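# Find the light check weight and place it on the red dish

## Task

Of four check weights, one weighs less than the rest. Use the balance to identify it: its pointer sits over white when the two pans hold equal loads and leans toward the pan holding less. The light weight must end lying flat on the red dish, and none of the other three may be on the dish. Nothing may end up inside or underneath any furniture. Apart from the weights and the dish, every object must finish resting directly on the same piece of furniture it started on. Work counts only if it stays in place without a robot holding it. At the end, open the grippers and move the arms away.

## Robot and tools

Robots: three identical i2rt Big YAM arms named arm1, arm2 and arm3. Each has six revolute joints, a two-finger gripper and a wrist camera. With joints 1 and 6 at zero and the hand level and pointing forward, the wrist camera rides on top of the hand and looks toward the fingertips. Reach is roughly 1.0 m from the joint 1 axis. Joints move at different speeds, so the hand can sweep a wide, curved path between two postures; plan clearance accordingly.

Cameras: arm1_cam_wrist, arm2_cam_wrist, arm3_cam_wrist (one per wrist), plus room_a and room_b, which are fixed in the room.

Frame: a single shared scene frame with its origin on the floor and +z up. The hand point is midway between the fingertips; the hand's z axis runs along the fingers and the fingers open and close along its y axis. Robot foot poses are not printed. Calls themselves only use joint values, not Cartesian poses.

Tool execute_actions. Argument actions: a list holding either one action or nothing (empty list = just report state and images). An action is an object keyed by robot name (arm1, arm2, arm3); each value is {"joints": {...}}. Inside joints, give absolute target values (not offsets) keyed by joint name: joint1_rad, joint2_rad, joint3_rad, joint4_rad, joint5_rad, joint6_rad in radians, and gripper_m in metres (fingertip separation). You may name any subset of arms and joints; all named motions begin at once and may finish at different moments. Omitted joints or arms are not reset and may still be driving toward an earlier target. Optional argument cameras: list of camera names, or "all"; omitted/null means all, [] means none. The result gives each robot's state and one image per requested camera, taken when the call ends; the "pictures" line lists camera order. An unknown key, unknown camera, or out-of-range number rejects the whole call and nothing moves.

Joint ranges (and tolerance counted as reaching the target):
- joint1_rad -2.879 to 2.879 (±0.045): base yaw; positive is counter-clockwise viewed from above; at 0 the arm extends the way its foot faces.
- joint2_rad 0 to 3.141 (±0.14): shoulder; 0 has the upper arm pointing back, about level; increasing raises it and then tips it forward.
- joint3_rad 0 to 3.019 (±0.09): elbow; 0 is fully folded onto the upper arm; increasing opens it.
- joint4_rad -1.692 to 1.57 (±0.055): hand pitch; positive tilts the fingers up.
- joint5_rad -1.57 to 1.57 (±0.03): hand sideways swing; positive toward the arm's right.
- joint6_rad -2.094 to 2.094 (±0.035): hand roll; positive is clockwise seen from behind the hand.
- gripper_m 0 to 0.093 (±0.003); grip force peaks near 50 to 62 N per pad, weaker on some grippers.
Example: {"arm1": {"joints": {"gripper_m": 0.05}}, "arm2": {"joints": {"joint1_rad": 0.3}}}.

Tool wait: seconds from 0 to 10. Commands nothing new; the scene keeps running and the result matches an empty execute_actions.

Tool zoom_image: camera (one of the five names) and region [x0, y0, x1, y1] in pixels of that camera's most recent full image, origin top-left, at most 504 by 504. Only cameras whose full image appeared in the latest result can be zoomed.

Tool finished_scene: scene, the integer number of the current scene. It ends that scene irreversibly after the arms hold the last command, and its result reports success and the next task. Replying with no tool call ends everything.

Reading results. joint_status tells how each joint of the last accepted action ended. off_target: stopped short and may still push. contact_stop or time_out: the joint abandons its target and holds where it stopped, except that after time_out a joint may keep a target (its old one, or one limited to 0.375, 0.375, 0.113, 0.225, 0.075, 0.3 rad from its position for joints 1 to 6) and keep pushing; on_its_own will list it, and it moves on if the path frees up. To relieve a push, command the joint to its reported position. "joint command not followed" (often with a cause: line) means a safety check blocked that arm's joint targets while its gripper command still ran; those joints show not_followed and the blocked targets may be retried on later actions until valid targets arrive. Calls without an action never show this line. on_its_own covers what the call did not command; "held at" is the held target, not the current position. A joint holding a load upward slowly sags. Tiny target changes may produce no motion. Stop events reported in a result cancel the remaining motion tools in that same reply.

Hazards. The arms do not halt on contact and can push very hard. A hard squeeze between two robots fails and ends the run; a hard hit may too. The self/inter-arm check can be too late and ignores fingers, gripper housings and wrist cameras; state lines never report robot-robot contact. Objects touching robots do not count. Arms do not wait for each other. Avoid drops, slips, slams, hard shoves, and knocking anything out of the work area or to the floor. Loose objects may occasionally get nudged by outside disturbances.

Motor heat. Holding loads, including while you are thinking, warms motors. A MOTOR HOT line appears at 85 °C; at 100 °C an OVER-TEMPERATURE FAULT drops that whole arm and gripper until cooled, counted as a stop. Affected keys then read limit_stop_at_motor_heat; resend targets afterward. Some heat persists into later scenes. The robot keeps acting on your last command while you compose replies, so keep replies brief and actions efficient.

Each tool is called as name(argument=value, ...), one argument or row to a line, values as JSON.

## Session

execute_actions(
  actions=[],
)

Scene clock: 0.00 s.
arm1.joint_positions: joint1_rad=+0.818 joint2_rad=+0.429 joint3_rad=+1.523 joint4_rad=-1.442 joint5_rad=+0.071 joint6_rad=+0.344 gripper_m=+0.095
arm1.joint_status: not commanded
arm1.hand: x=+0.9049 y=-0.2509 z=+1.3775 quat_wxyz=(-0.252, +0.583, -0.577, -0.514) (m; scene frame)
arm2.joint_positions: joint1_rad=+0.718 joint2_rad=+0.606 joint3_rad=+1.343 joint4_rad=-1.308 joint5_rad=-0.042 joint6_rad=-0.543 gripper_m=+0.094
arm2.joint_status: not commanded
arm2.hand: x=+0.0468 y=+0.1999 z=+1.4231 quat_wxyz=(-0.364, +0.823, -0.307, -0.310) (m; scene frame)
arm3.joint_positions: joint1_rad=+0.434 joint2_rad=+0.613 joint3_rad=+1.595 joint4_rad=-1.430 joint5_rad=+0.023 joint6_rad=+0.329 gripper_m=+0.095
arm3.joint_status: not commanded
arm3.hand: x=-1.0638 y=+0.5763 z=+1.3903 quat_wxyz=(-0.304, +0.511, -0.675, -0.438) (m; scene frame)
pictures: arm1_cam_wrist, arm2_cam_wrist, arm3_cam_wrist, room_a, room_b
Images, in order (width x height): arm1_cam_wrist 504x504, arm2_cam_wrist 504x504, arm3_cam_wrist 504x504, room_a 672x504, room_b 672x504.

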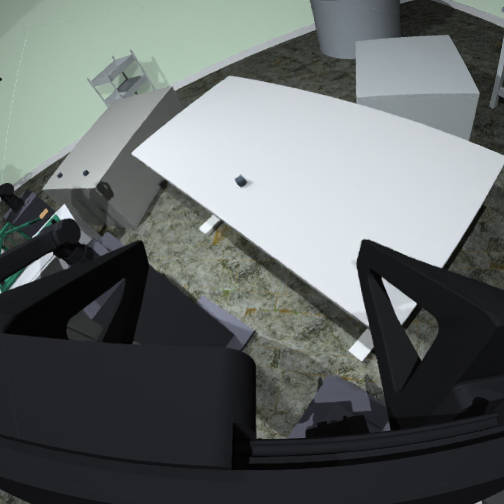

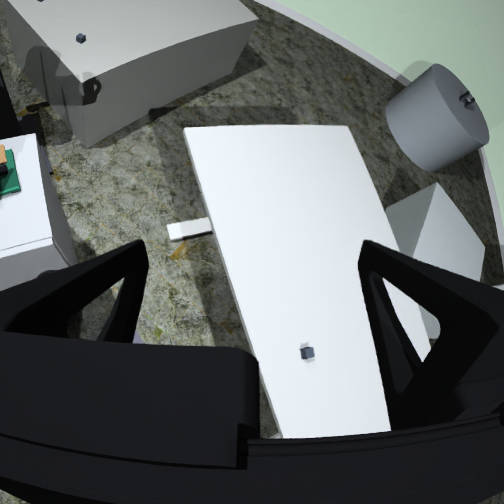

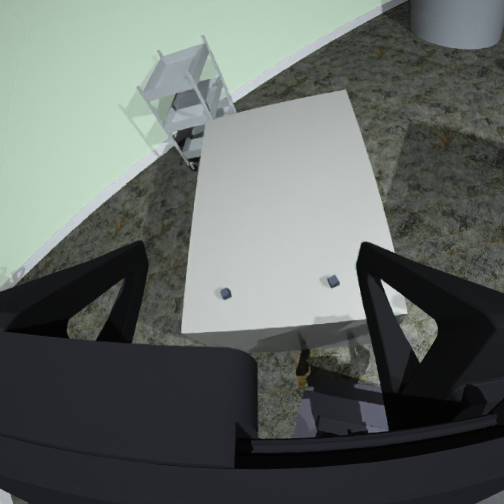

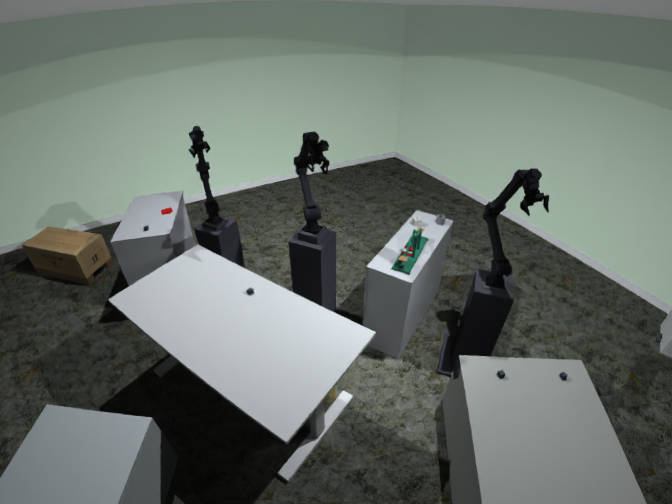

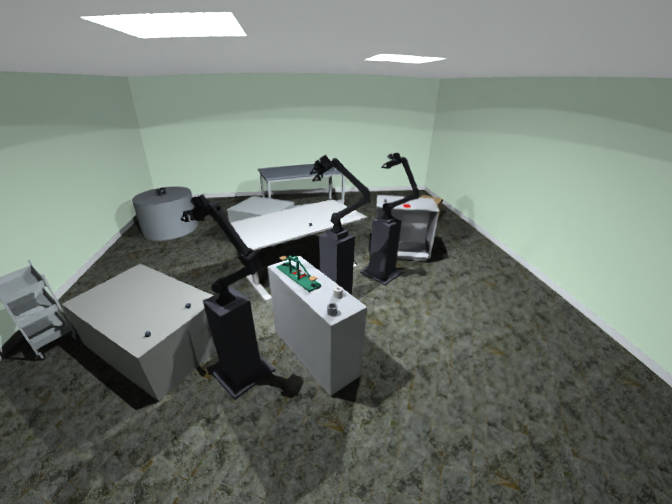

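zoom_image(
  camera="room_a",
  region=[350, 190, 480, 300],
)

zoom_image(
  camera="room_b",
  region=[250, 240, 380, 340],
)

zoom_image(
  camera="room_a",
  region=[100, 180, 280, 320],
)

Region (350, 190, 480, 300) of room_a's 672x504 image, scaled by 3.877, with more detail than that image has; it fills the top 426 rows of this view, and the rest is white.

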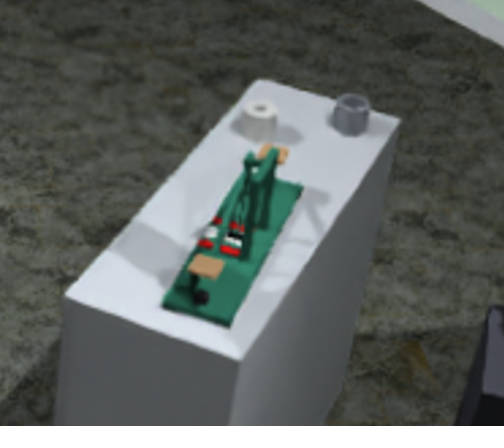

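Region (250, 240, 380, 340) of room_b's 672x504 image, scaled by 3.877, with more detail than that image has; it fills the top 388 rows of this view, and the rest is white.

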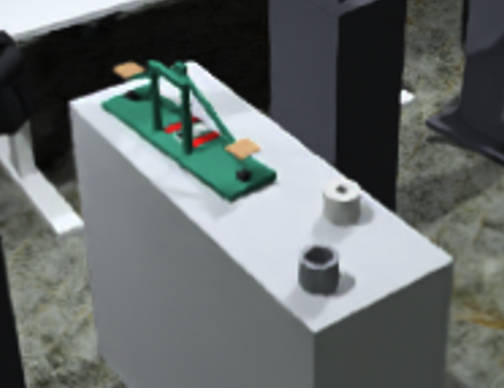

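Region (100, 180, 280, 320) of room_a's 672x504 image, scaled by 2.800, with more detail than that image has.

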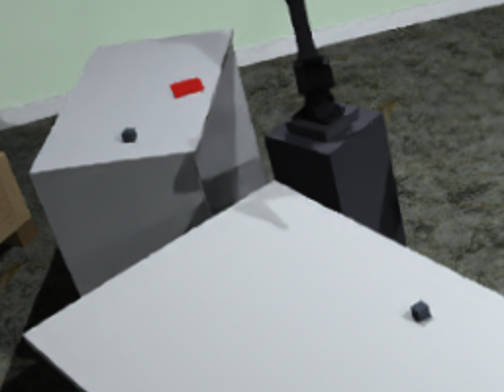

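zoom_image(
  camera="arm2_cam_wrist",
  region=[277, 322, 337, 382],
)

zoom_image(
  camera="arm3_cam_wrist",
  region=[200, 240, 360, 340],
)

zoom_image(
  camera="arm1_cam_wrist",
  region=[211, 151, 271, 211],
)

Region (277, 322, 337, 382) of arm2_cam_wrist's 504x504 image, scaled by 8.400, with more detail than that image has.

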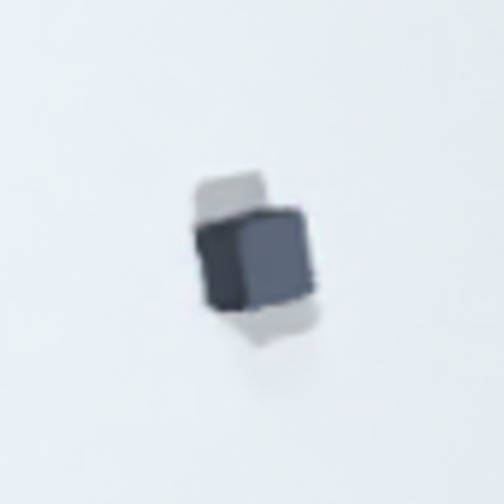

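Region (200, 240, 360, 340) of arm3_cam_wrist's 504x504 image, scaled by 3.150, with more detail than that image has; it fills the top 315 rows of this view, and the rest is white.

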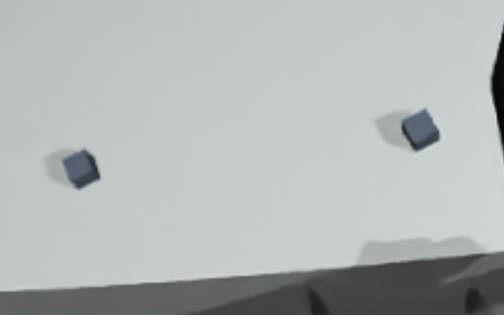

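Region (211, 151, 271, 211) of arm1_cam_wrist's 504x504 image, scaled by 8.400, with more detail than that image has.

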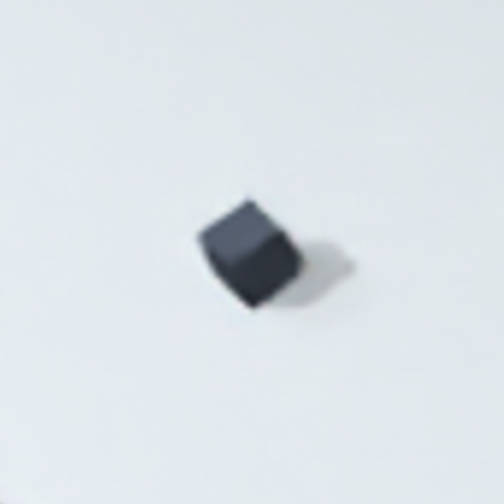

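execute_actions(
  actions=[
    {"arm1": {"joints": {"joint1_rad": -1.2, "joint2_rad": 1.2, "joint3_rad": 1.1, "joint4_rad": -0.9, "joint5_rad": 0, "joint6_rad": 0, "gripper_m": 0.06}}, "arm2": {"joints": {"joint1_rad": -0.2, "joint2_rad": 2.22, "joint3_rad": 1.69, "joint4_rad": -0.99, "joint5_rad": 0, "joint6_rad": 0.195, "gripper_m": 0.06}}, "arm3": {"joints": {"joint1_rad": 0.259, "joint2_rad": 2.145, "joint3_rad": 1.26, "joint4_rad": -0.665, "joint5_rad": 0, "joint6_rad": -0.33, "gripper_m": 0.06}}},
  ],
)

Scene clock: 9.90 s.
arm1.joint_positions: joint1_rad=-1.200 joint2_rad=+1.212 joint3_rad=+1.072 joint4_rad=-0.915 joint5_rad=+0.000 joint6_rad=+0.008 gripper_m=+0.060
arm1.joint_status: all done
arm1.hand: x=+1.3878 y=-0.3784 z=+1.0129 quat_wxyz=(-0.253, -0.022, -0.967, +0.007) (m; scene frame)
arm2.joint_positions: joint1_rad=-0.209 joint2_rad=+2.230 joint3_rad=+1.676 joint4_rad=-0.994 joint5_rad=+0.000 joint6_rad=+0.185 gripper_m=+0.060
arm2.joint_status: all done
arm2.hand: x=+0.4975 y=+0.4847 z=+0.8358 quat_wxyz=(-0.007, +0.368, -0.930, -0.005) (m; scene frame)
arm3.joint_positions: joint1_rad=+0.264 joint2_rad=+2.150 joint3_rad=+1.252 joint4_rad=-0.678 joint5_rad=+0.003 joint6_rad=-0.317 gripper_m=+0.060
arm3.joint_status: all done
arm3.hand: x=-1.0001 y=+0.9120 z=+0.6413 quat_wxyz=(+0.001, +0.779, -0.628, +0.003) (m; scene frame)
pictures: arm1_cam_wrist, arm2_cam_wrist, arm3_cam_wrist, room_a, room_b
Images, in order (width x height): arm1_cam_wrist 504x504, arm2_cam_wrist 504x504, arm3_cam_wrist 504x504, room_a 672x504, room_b 672x504.

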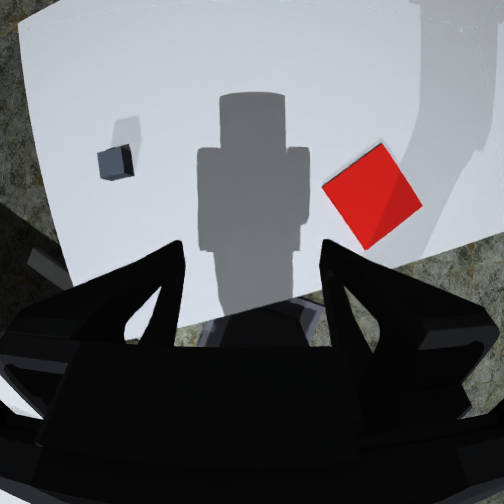

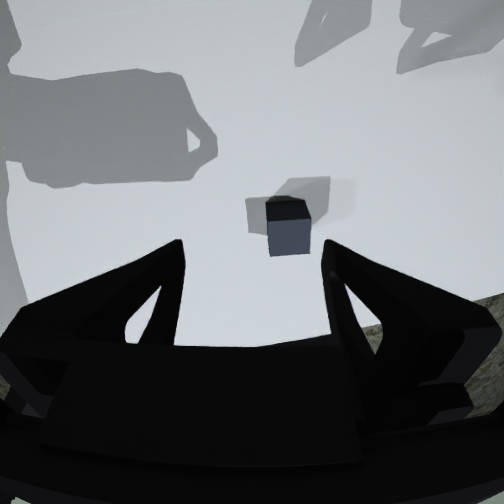

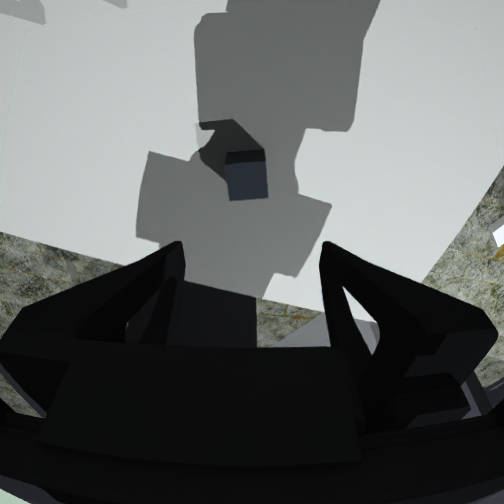

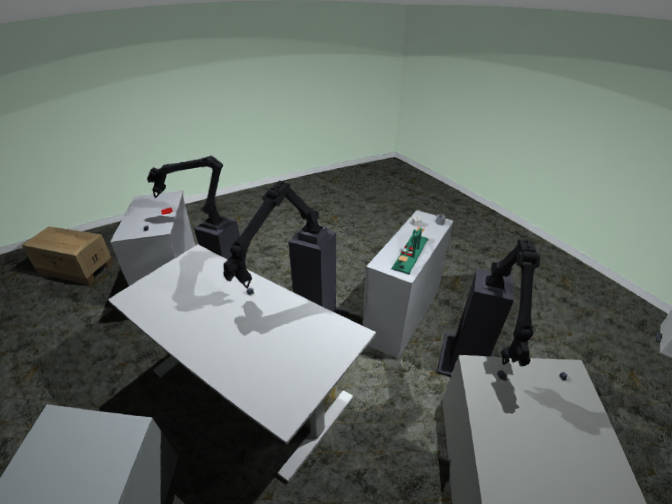

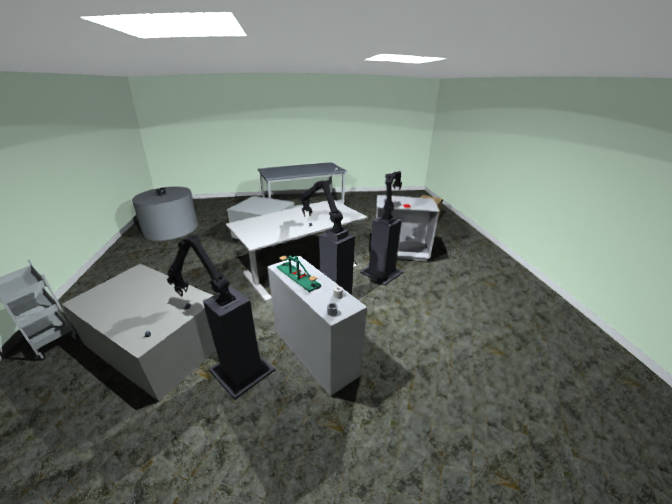

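zoom_image(
  camera="arm2_cam_wrist",
  region=[230, 170, 350, 290],
)

zoom_image(
  camera="arm3_cam_wrist",
  region=[190, 110, 310, 230],
)

zoom_image(
  camera="arm1_cam_wrist",
  region=[60, 100, 180, 220],
)

Region (230, 170, 350, 290) of arm2_cam_wrist's 504x504 image, scaled by 4.200, with more detail than that image has.

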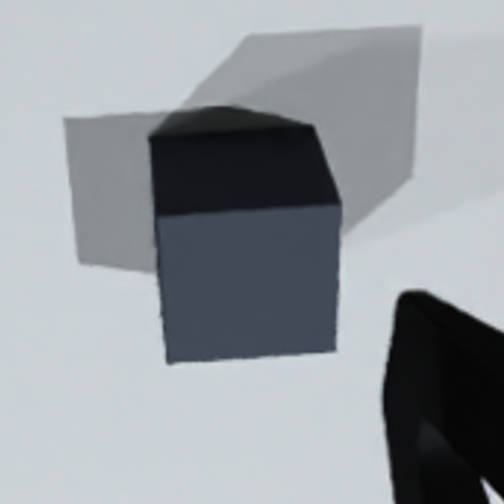

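Region (190, 110, 310, 230) of arm3_cam_wrist's 504x504 image, scaled by 4.200, with more detail than that image has.

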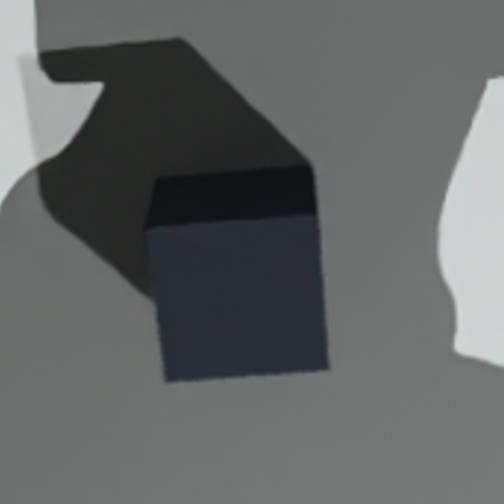

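Region (60, 100, 180, 220) of arm1_cam_wrist's 504x504 image, scaled by 4.200, with more detail than that image has.

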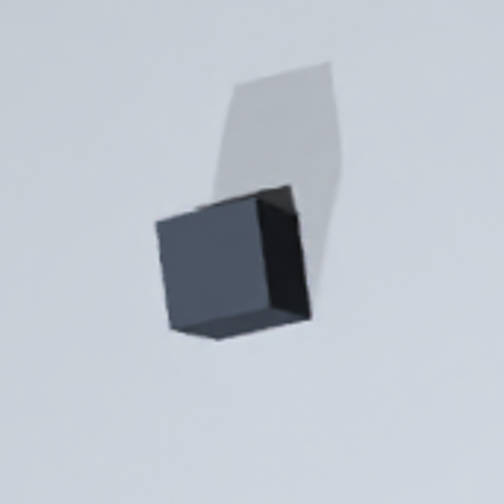

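execute_actions(
  actions=[
    {"arm1": {"joints": {"joint1_rad": -0.915, "joint2_rad": 1.855, "joint3_rad": 1.58, "joint4_rad": -1.27, "joint6_rad": 0.105}}, "arm2": {"joints": {"joint1_rad": -0.248, "joint2_rad": 2.255, "joint3_rad": 1.53, "joint4_rad": -0.785, "joint6_rad": 0.063}}, "arm3": {"joints": {"joint2_rad": 2.37, "joint3_rad": 1.295, "joint4_rad": -0.445, "joint6_rad": -0.413}}},
  ],
  cameras=["arm1_cam_wrist", "arm2_cam_wrist", "arm3_cam_wrist"],
)

Scene clock: 34.77 s.
arm1.joint_positions: joint1_rad=-0.904 joint2_rad=+1.867 joint3_rad=+1.535 joint4_rad=-1.256 joint5_rad=+0.000 joint6_rad=+0.097 gripper_m=+0.060
arm1.joint_status: all done
arm1.hand: x=+1.4718 y=-0.2210 z=+0.8723 quat_wxyz=(+0.011, +0.080, -0.997, +0.004) (m; scene frame)
arm2.joint_positions: joint1_rad=-0.244 joint2_rad=+2.267 joint3_rad=+1.530 joint4_rad=-0.801 joint5_rad=+0.000 joint6_rad=+0.073 gripper_m=+0.060
arm2.joint_status: all done
arm2.hand: x=+0.4965 y=+0.4470 z=+0.7694 quat_wxyz=(-0.011, +0.403, -0.915, -0.007) (m; scene frame)
arm3.joint_positions: joint1_rad=+0.264 joint2_rad=+2.384 joint3_rad=+1.284 joint4_rad=-0.459 joint5_rad=+0.003 joint6_rad=-0.400 gripper_m=+0.060
arm3.joint_status: all done
arm3.hand: x=-1.0003 y=+0.9089 z=+0.5306 quat_wxyz=(-0.006, +0.804, -0.595, -0.002) (m; scene frame)
pictures: arm1_cam_wrist, arm2_cam_wrist, arm3_cam_wrist
Images, in order (width x height): arm1_cam_wrist 504x504, arm2_cam_wrist 504x504, arm3_cam_wrist 504x504.

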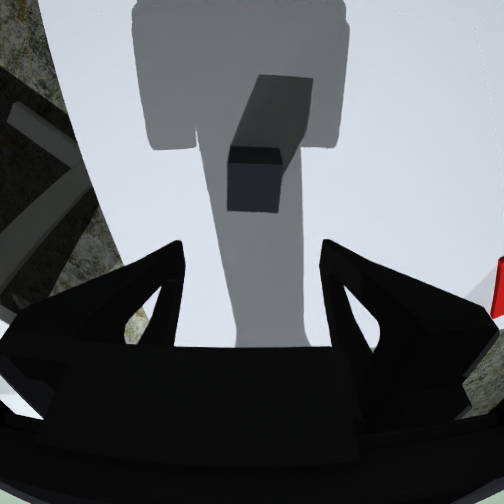

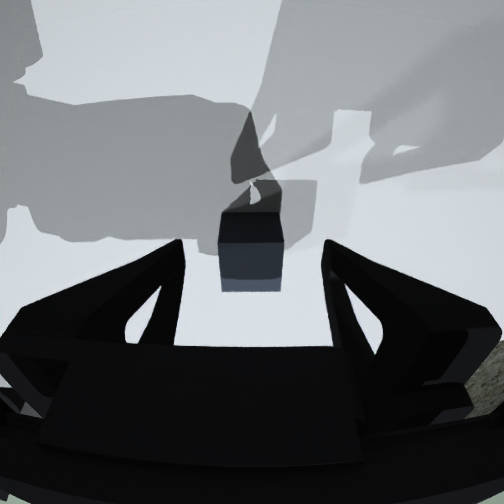

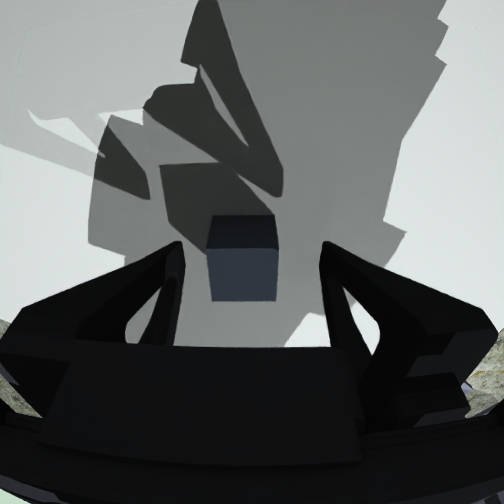

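execute_actions(
  actions=[
    {"arm1": {"joints": {"joint2_rad": 1.935, "joint3_rad": 1.478, "joint4_rad": -1.085}}, "arm2": {"joints": {"joint2_rad": 2.298}}, "arm3": {"joints": {"joint2_rad": 2.418}}},
  ],
  cameras=["arm1_cam_wrist", "arm2_cam_wrist", "arm3_cam_wrist"],
)

Scene clock: 36.80 s.
arm1.joint_positions: joint1_rad=-0.904 joint2_rad=+1.936 joint3_rad=+1.470 joint4_rad=-1.101 joint5_rad=+0.000 joint6_rad=+0.097 gripper_m=+0.060
arm1.joint_status: all done
arm1.hand: x=+1.4793 y=-0.2193 z=+0.8121 quat_wxyz=(+0.001, +0.080, -0.997, +0.002) (m; scene frame)
arm2.joint_positions: joint1_rad=-0.244 joint2_rad=+2.296 joint3_rad=+1.530 joint4_rad=-0.801 joint5_rad=+0.000 joint6_rad=+0.073 gripper_m=+0.060
arm2.joint_status: all done
arm2.hand: x=+0.4916 y=+0.4409 z=+0.7526 quat_wxyz=(+0.001, +0.403, -0.915, +0.000) (m; scene frame)
arm3.joint_positions: joint1_rad=+0.264 joint2_rad=+2.397 joint3_rad=+1.284 joint4_rad=-0.459 joint5_rad=+0.003 joint6_rad=-0.400 gripper_m=+0.060
arm3.joint_status: all done
arm3.hand: x=-1.0008 y=+0.9041 z=+0.5243 quat_wxyz=(-0.001, +0.804, -0.595, +0.002) (m; scene frame)
pictures: arm1_cam_wrist, arm2_cam_wrist, arm3_cam_wrist
Images, in order (width x height): arm1_cam_wrist 504x504, arm2_cam_wrist 504x504, arm3_cam_wrist 504x504.

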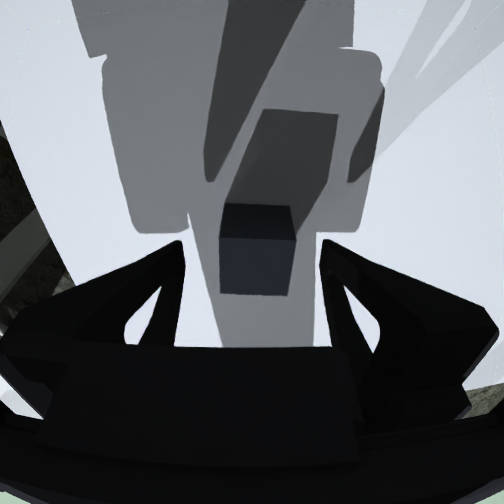

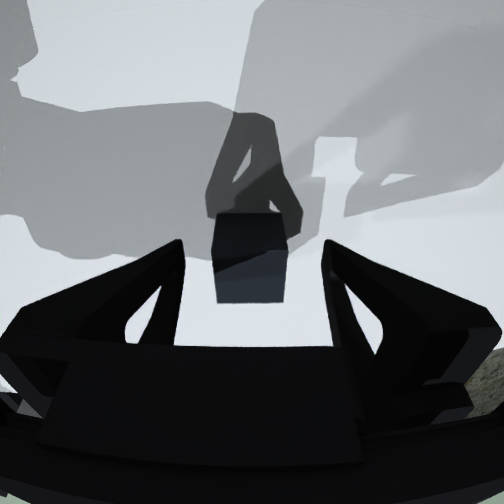

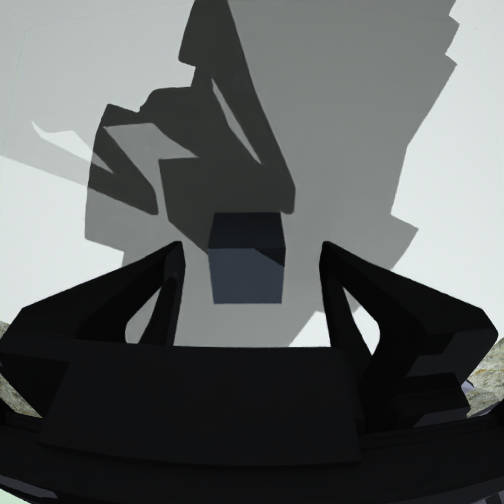

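execute_actions(
  actions=[
    {"arm2": {"joints": {"gripper_m": 0.02}}, "arm3": {"joints": {"gripper_m": 0.02}}},
  ],
  cameras=["room_a", "room_b"],
)

Scene clock: 37.90 s.
arm1.joint_positions: joint1_rad=-0.904 joint2_rad=+1.936 joint3_rad=+1.470 joint4_rad=-1.101 joint5_rad=+0.000 joint6_rad=+0.097 gripper_m=+0.060
arm1.joint_status: not commanded
arm1.hand: x=+1.4793 y=-0.2193 z=+0.8121 quat_wxyz=(+0.001, +0.080, -0.997, +0.002) (m; scene frame)
arm2.joint_positions: joint1_rad=-0.244 joint2_rad=+2.296 joint3_rad=+1.530 joint4_rad=-0.800 joint5_rad=+0.000 joint6_rad=+0.073 gripper_m=+0.029
arm2.joint_status: gripper_m off_target (ended at +0.029, target +0.020)
arm2.hand: x=+0.4919 y=+0.4412 z=+0.7526 quat_wxyz=(+0.001, +0.403, -0.915, +0.000) (m; scene frame)
arm3.joint_positions: joint1_rad=+0.264 joint2_rad=+2.397 joint3_rad=+1.284 joint4_rad=-0.458 joint5_rad=+0.001 joint6_rad=-0.400 gripper_m=+0.029
arm3.joint_status: gripper_m off_target (ended at +0.029, target +0.020)
arm3.hand: x=-1.0010 y=+0.9043 z=+0.5241 quat_wxyz=(-0.001, +0.804, -0.595, +0.001) (m; scene frame)
pictures: room_a, room_b
Images, in order (width x height): room_a 672x504, room_b 672x504.

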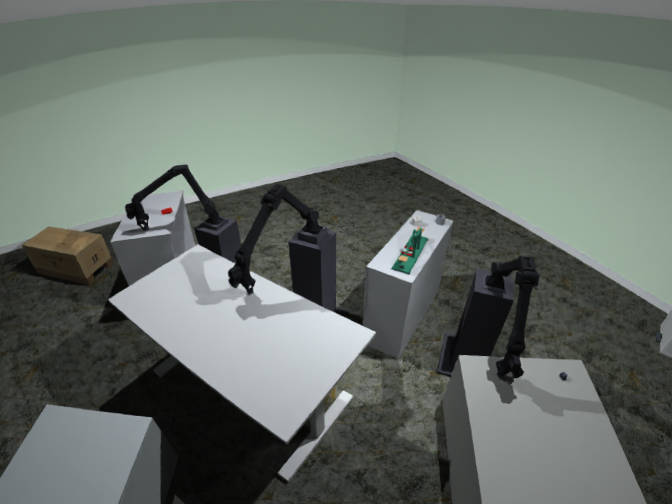

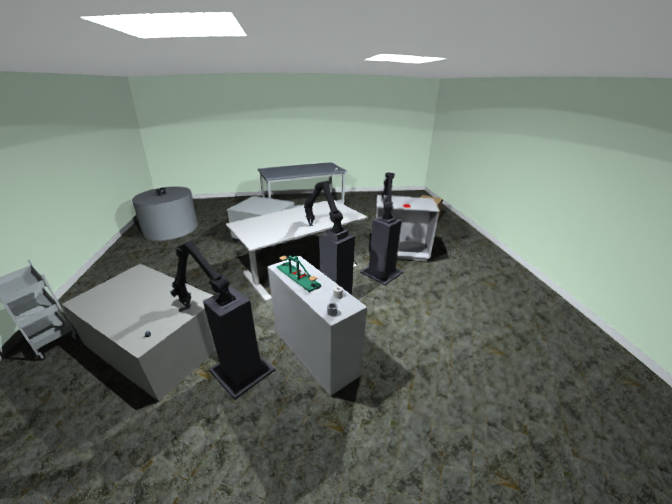

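execute_actions(
  actions=[
    {"arm2": {"joints": {"joint1_rad": 2.1, "joint2_rad": 1.45, "joint4_rad": -0.98, "joint6_rad": 0.0}}, "arm3": {"joints": {"joint1_rad": -1.43, "joint2_rad": 1.115, "joint4_rad": -1.17, "joint6_rad": 0.0}}},
  ],
)

Scene clock: 44.13 s.
arm1.joint_positions: joint1_rad=-0.904 joint2_rad=+1.936 joint3_rad=+1.470 joint4_rad=-1.101 joint5_rad=+0.000 joint6_rad=+0.097 gripper_m=+0.060
arm1.joint_status: not commanded
arm1.hand: x=+1.4793 y=-0.2193 z=+0.8121 quat_wxyz=(+0.001, +0.080, -0.997, +0.002) (m; scene frame)
arm2.joint_positions: joint1_rad=+2.103 joint2_rad=+1.479 joint3_rad=+1.514 joint4_rad=-0.971 joint5_rad=-0.002 joint6_rad=+0.008 gripper_m=+0.029
arm2.joint_status: all done
arm2.hand: x=-0.4575 y=-0.0903 z=+1.2304 quat_wxyz=(+0.021, +0.948, +0.047, -0.314) (m; scene frame)
arm3.joint_positions: joint1_rad=-1.433 joint2_rad=+1.114 joint3_rad=+1.286 joint4_rad=-1.162 joint5_rad=+0.003 joint6_rad=-0.012 gripper_m=+0.029
arm3.joint_status: all done
arm3.hand: x=-0.6398 y=+0.2940 z=+1.1358 quat_wxyz=(-0.285, -0.104, -0.952, +0.036) (m; scene frame)
pictures: arm1_cam_wrist, arm2_cam_wrist, arm3_cam_wrist, room_a, room_b
Images, in order (width x height): arm1_cam_wrist 504x504, arm2_cam_wrist 504x504, arm3_cam_wrist 504x504, room_a 672x504, room_b 672x504.

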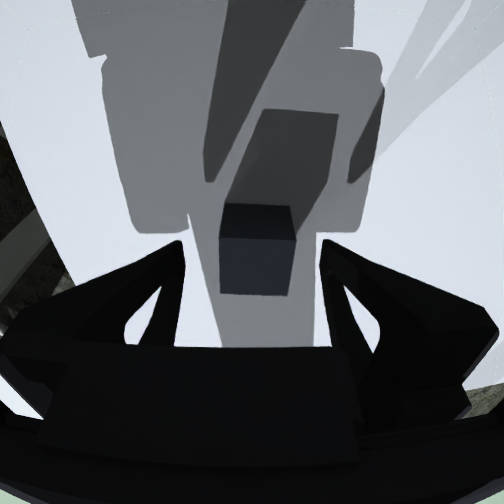

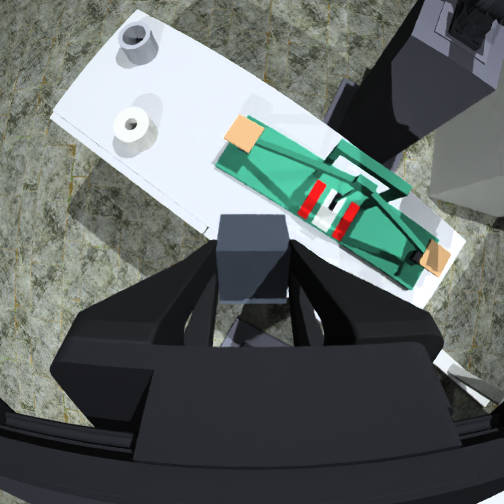

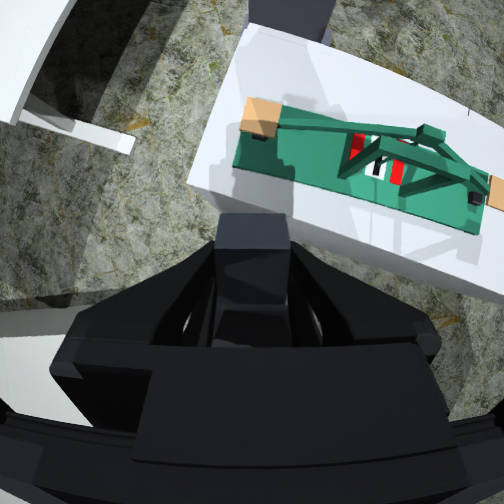

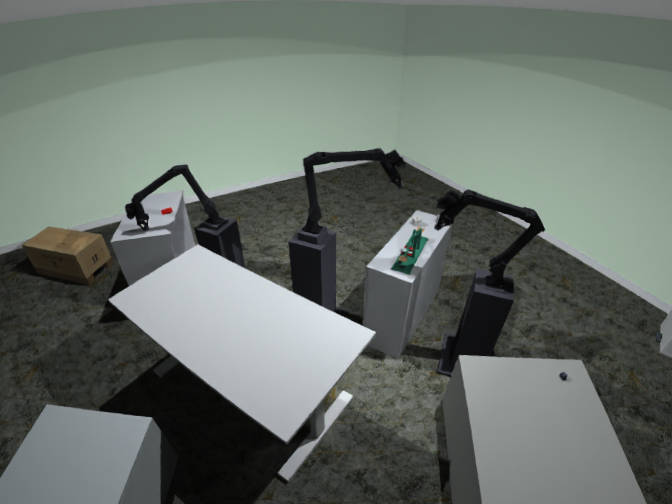

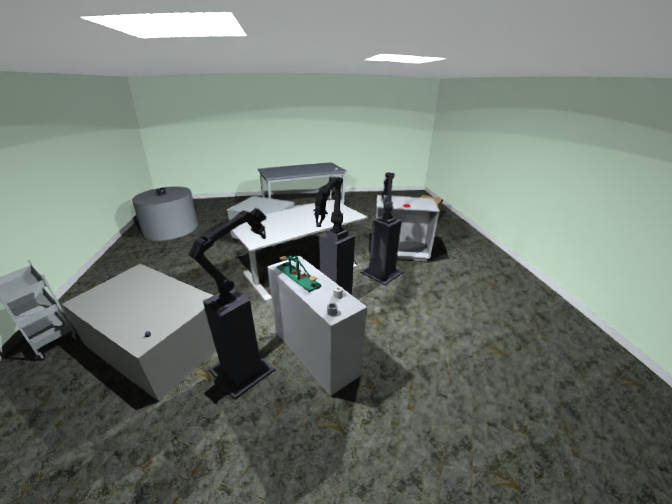

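zoom_image(
  camera="arm2_cam_wrist",
  region=[200, 90, 300, 190],
)

zoom_image(
  camera="arm3_cam_wrist",
  region=[210, 70, 310, 170],
)

zoom_image(
  camera="arm2_cam_wrist",
  region=[380, 210, 480, 310],
)

Region (200, 90, 300, 190) of arm2_cam_wrist's 504x504 image, scaled by 5.040, with more detail than that image has.

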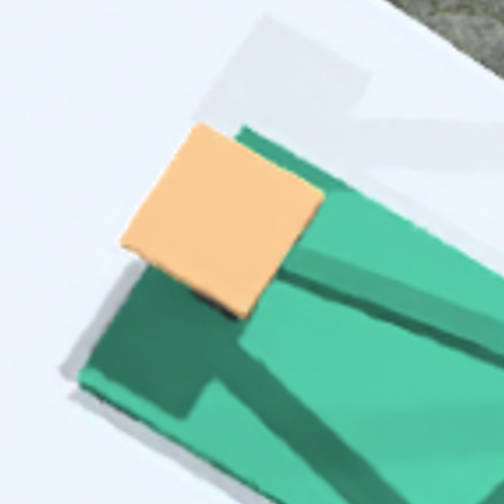

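Region (210, 70, 310, 170) of arm3_cam_wrist's 504x504 image, scaled by 5.040, with more detail than that image has.

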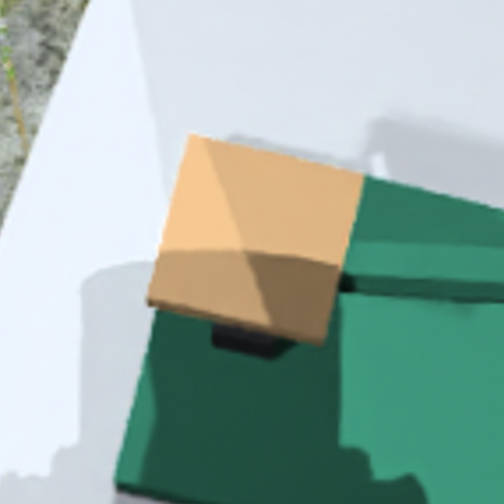

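Region (380, 210, 480, 310) of arm2_cam_wrist's 504x504 image, scaled by 5.040, with more detail than that image has.

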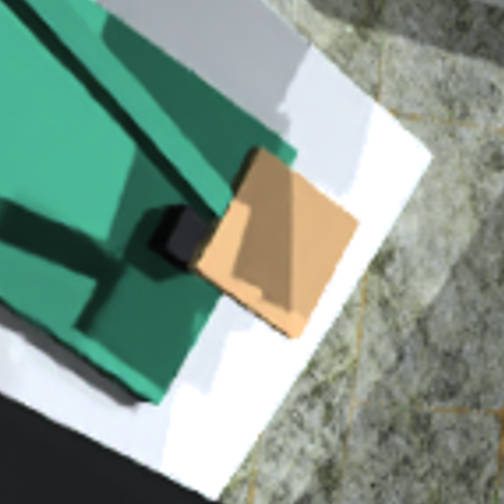

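execute_actions(
  actions=[
    {"arm2": {"joints": {"joint1_rad": 1.569, "joint2_rad": 2.155, "joint3_rad": 1.91, "joint4_rad": -1.293, "joint6_rad": 1.613}}, "arm3": {"joints": {"joint1_rad": -2.131, "joint6_rad": 1.113}}},
  ],
  cameras=["arm2_cam_wrist", "arm3_cam_wrist", "room_a"],
)

Scene clock: 52.83 s.
arm1.joint_positions: joint1_rad=-0.904 joint2_rad=+1.936 joint3_rad=+1.470 joint4_rad=-1.101 joint5_rad=+0.000 joint6_rad=+0.097 gripper_m=+0.060
arm1.joint_status: not commanded
arm1.hand: x=+1.4793 y=-0.2193 z=+0.8121 quat_wxyz=(+0.001, +0.080, -0.997, +0.002) (m; scene frame)
arm2.joint_positions: joint1_rad=+1.572 joint2_rad=+2.182 joint3_rad=+1.855 joint4_rad=-1.280 joint5_rad=+0.001 joint6_rad=+1.602 gripper_m=+0.029
arm2.joint_status: all done
arm2.hand: x=-0.4697 y=+0.2379 z=+0.9326 quat_wxyz=(-0.008, +0.529, -0.848, +0.015) (m; scene frame)
arm3.joint_positions: joint1_rad=-2.132 joint2_rad=+1.115 joint3_rad=+1.286 joint4_rad=-1.162 joint5_rad=+0.002 joint6_rad=+1.099 gripper_m=+0.029
arm3.joint_status: all done
arm3.hand: x=-0.7997 y=+0.0493 z=+1.1348 quat_wxyz=(-0.285, -0.814, -0.507, -0.024) (m; scene frame)
pictures: arm2_cam_wrist, arm3_cam_wrist, room_a
Images, in order (width x height): arm2_cam_wrist 504x504, arm3_cam_wrist 504x504, room_a 672x504.

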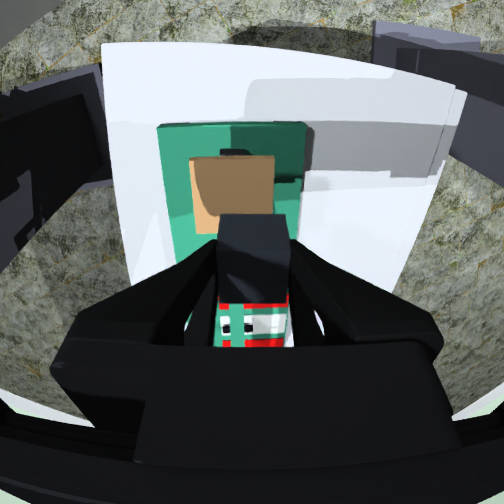

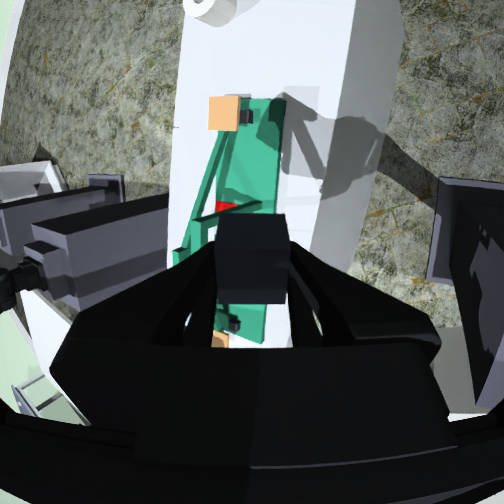

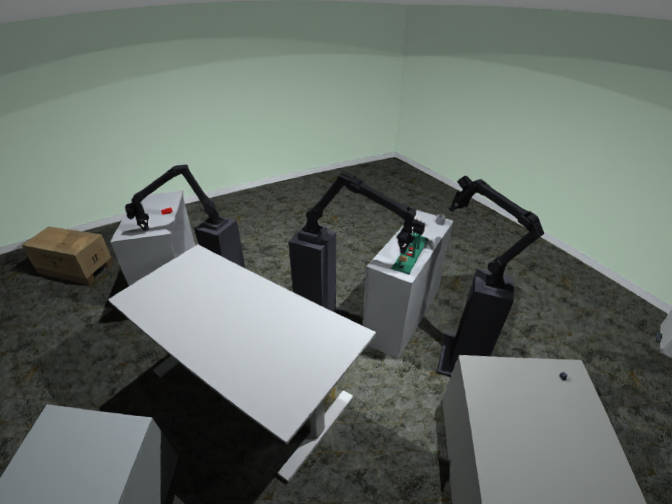

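zoom_image(
  camera="arm2_cam_wrist",
  region=[170, 130, 310, 270],
)

zoom_image(
  camera="arm3_cam_wrist",
  region=[180, 70, 280, 170],
)

Region (170, 130, 310, 270) of arm2_cam_wrist's 504x504 image, scaled by 3.600, with more detail than that image has.

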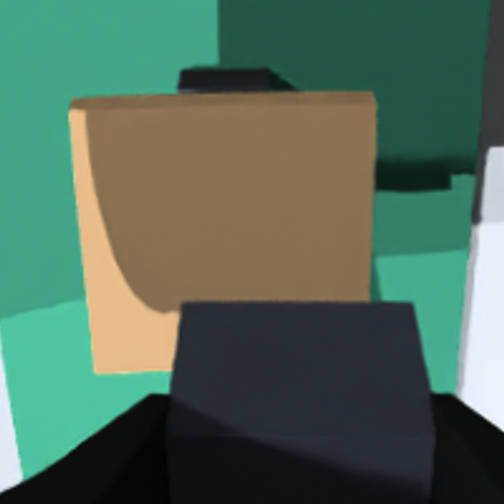

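Region (180, 70, 280, 170) of arm3_cam_wrist's 504x504 image, scaled by 5.040, with more detail than that image has.

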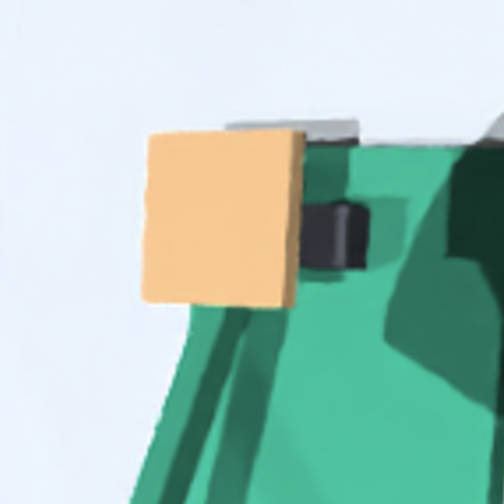

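execute_actions(
  actions=[
    {"arm2": {"joints": {"joint2_rad": 2.198, "joint3_rad": 1.822, "joint4_rad": -1.147}}, "arm3": {"joints": {"joint1_rad": -2.115, "joint2_rad": 1.98, "joint3_rad": 2.065, "joint4_rad": -1.517}}},
  ],
  cameras=["arm2_cam_wrist", "arm3_cam_wrist", "room_a"],
)

Scene clock: 58.10 s.
arm1.joint_positions: joint1_rad=-0.904 joint2_rad=+1.936 joint3_rad=+1.470 joint4_rad=-1.101 joint5_rad=+0.000 joint6_rad=+0.097 gripper_m=+0.060
arm1.joint_status: not commanded
arm1.hand: x=+1.4793 y=-0.2193 z=+0.8121 quat_wxyz=(+0.001, +0.080, -0.997, +0.002) (m; scene frame)
arm2.joint_positions: joint1_rad=+1.572 joint2_rad=+2.213 joint3_rad=+1.822 joint4_rad=-1.163 joint5_rad=+0.001 joint6_rad=+1.603 gripper_m=+0.029
arm2.joint_status: all done
arm2.hand: x=-0.4816 y=+0.2430 z=+0.9016 quat_wxyz=(+0.007, +0.529, -0.849, -0.007) (m; scene frame)
arm3.joint_positions: joint1_rad=-2.123 joint2_rad=+2.010 joint3_rad=+2.009 joint4_rad=-1.506 joint5_rad=+0.002 joint6_rad=+1.100 gripper_m=+0.029
arm3.joint_status: all done
arm3.hand: x=-0.6661 y=-0.1188 z=+0.9741 quat_wxyz=(-0.032, -0.846, -0.532, -0.003) (m; scene frame)
pictures: arm2_cam_wrist, arm3_cam_wrist, room_a
Images, in order (width x height): arm2_cam_wrist 504x504, arm3_cam_wrist 504x504, room_a 672x504.

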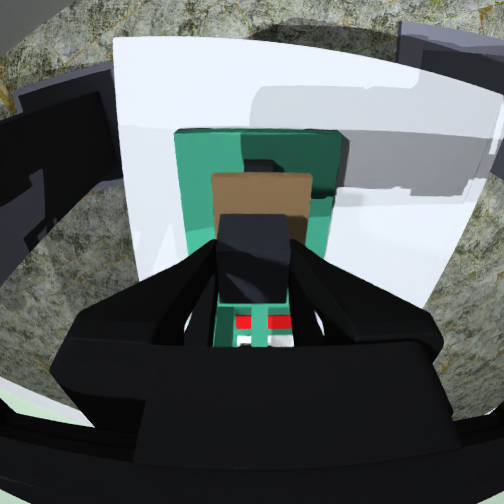

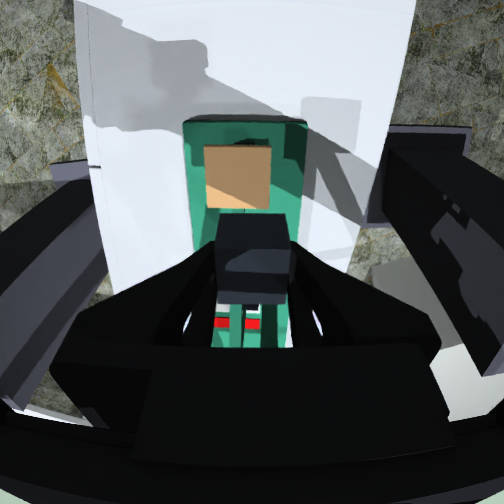

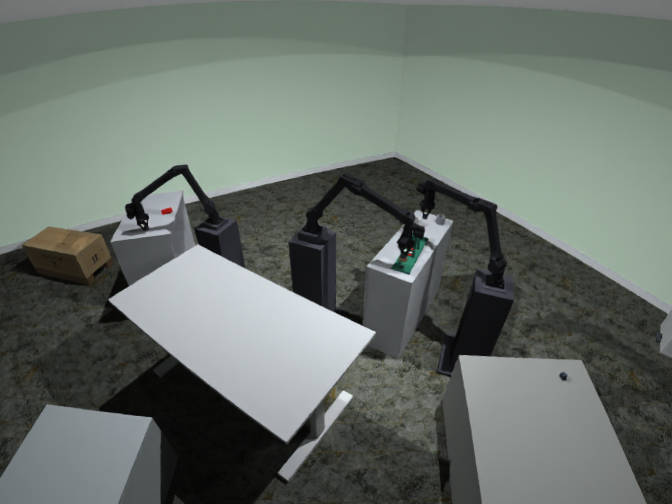

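zoom_image(
  camera="arm3_cam_wrist",
  region=[180, 120, 300, 240],
)

zoom_image(
  camera="arm2_cam_wrist",
  region=[190, 150, 330, 290],
)

Region (180, 120, 300, 240) of arm3_cam_wrist's 504x504 image, scaled by 4.200, with more detail than that image has.

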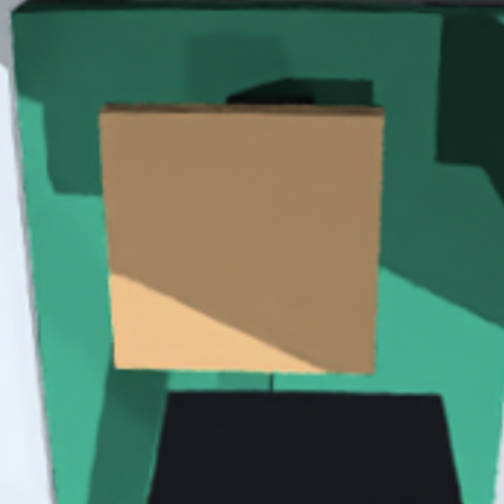

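Region (190, 150, 330, 290) of arm2_cam_wrist's 504x504 image, scaled by 3.600, with more detail than that image has.

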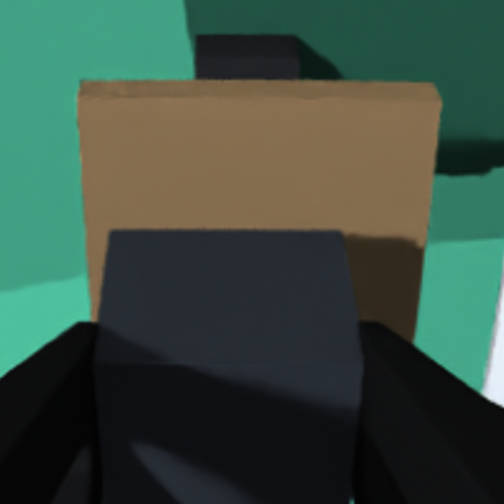

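execute_actions(
  actions=[
    {"arm3": {"joints": {"joint1_rad": -2.098, "joint2_rad": 2.08, "joint3_rad": 1.963, "joint4_rad": -1.397, "joint6_rad": 1.13}}},
  ],
  cameras=["arm2_cam_wrist", "arm3_cam_wrist"],
)

Scene clock: 62.00 s.
arm1.joint_positions: joint1_rad=-0.904 joint2_rad=+1.936 joint3_rad=+1.470 joint4_rad=-1.101 joint5_rad=+0.000 joint6_rad=+0.097 gripper_m=+0.060
arm1.joint_status: not commanded
arm1.hand: x=+1.4793 y=-0.2193 z=+0.8121 quat_wxyz=(+0.001, +0.080, -0.997, +0.002) (m; scene frame)
arm2.joint_positions: joint1_rad=+1.572 joint2_rad=+2.213 joint3_rad=+1.822 joint4_rad=-1.163 joint5_rad=+0.001 joint6_rad=+1.603 gripper_m=+0.029
arm2.joint_status: not commanded
arm2.hand: x=-0.4816 y=+0.2430 z=+0.9016 quat_wxyz=(+0.007, +0.529, -0.849, -0.007) (m; scene frame)
arm3.joint_positions: joint1_rad=-2.101 joint2_rad=+2.098 joint3_rad=+1.947 joint4_rad=-1.411 joint5_rad=+0.002 joint6_rad=+1.117 gripper_m=+0.029
arm3.joint_status: all done
arm3.hand: x=-0.6497 y=-0.1172 z=+0.8952 quat_wxyz=(-0.004, -0.845, -0.534, +0.000) (m; scene frame)
pictures: arm2_cam_wrist, arm3_cam_wrist
Images, in order (width x height): arm2_cam_wrist 504x504, arm3_cam_wrist 504x504.

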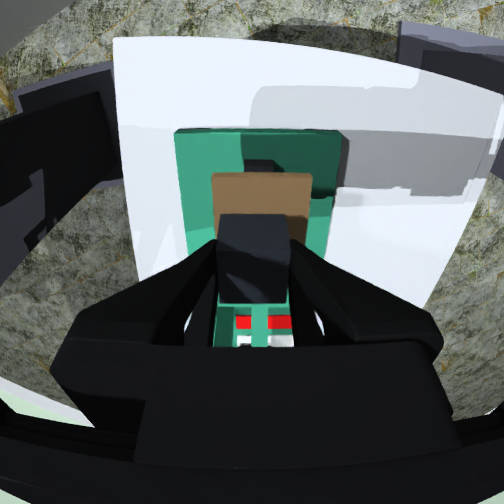

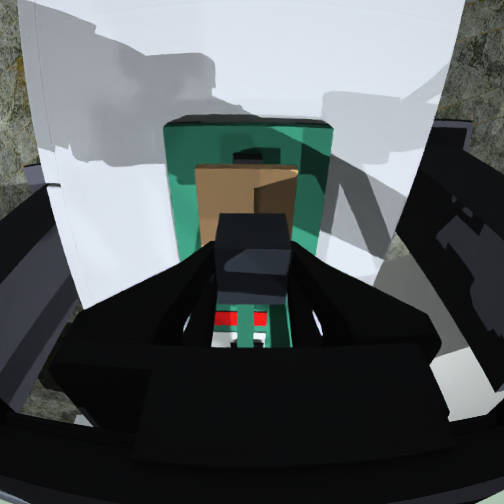

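zoom_image(
  camera="arm3_cam_wrist",
  region=[180, 140, 320, 280],
)

Region (180, 140, 320, 280) of arm3_cam_wrist's 504x504 image, scaled by 3.600, with more detail than that image has.

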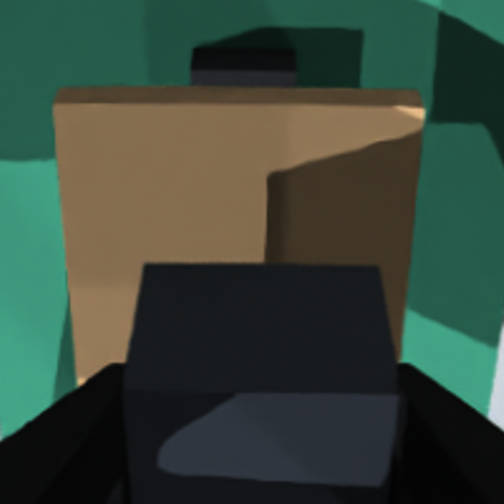

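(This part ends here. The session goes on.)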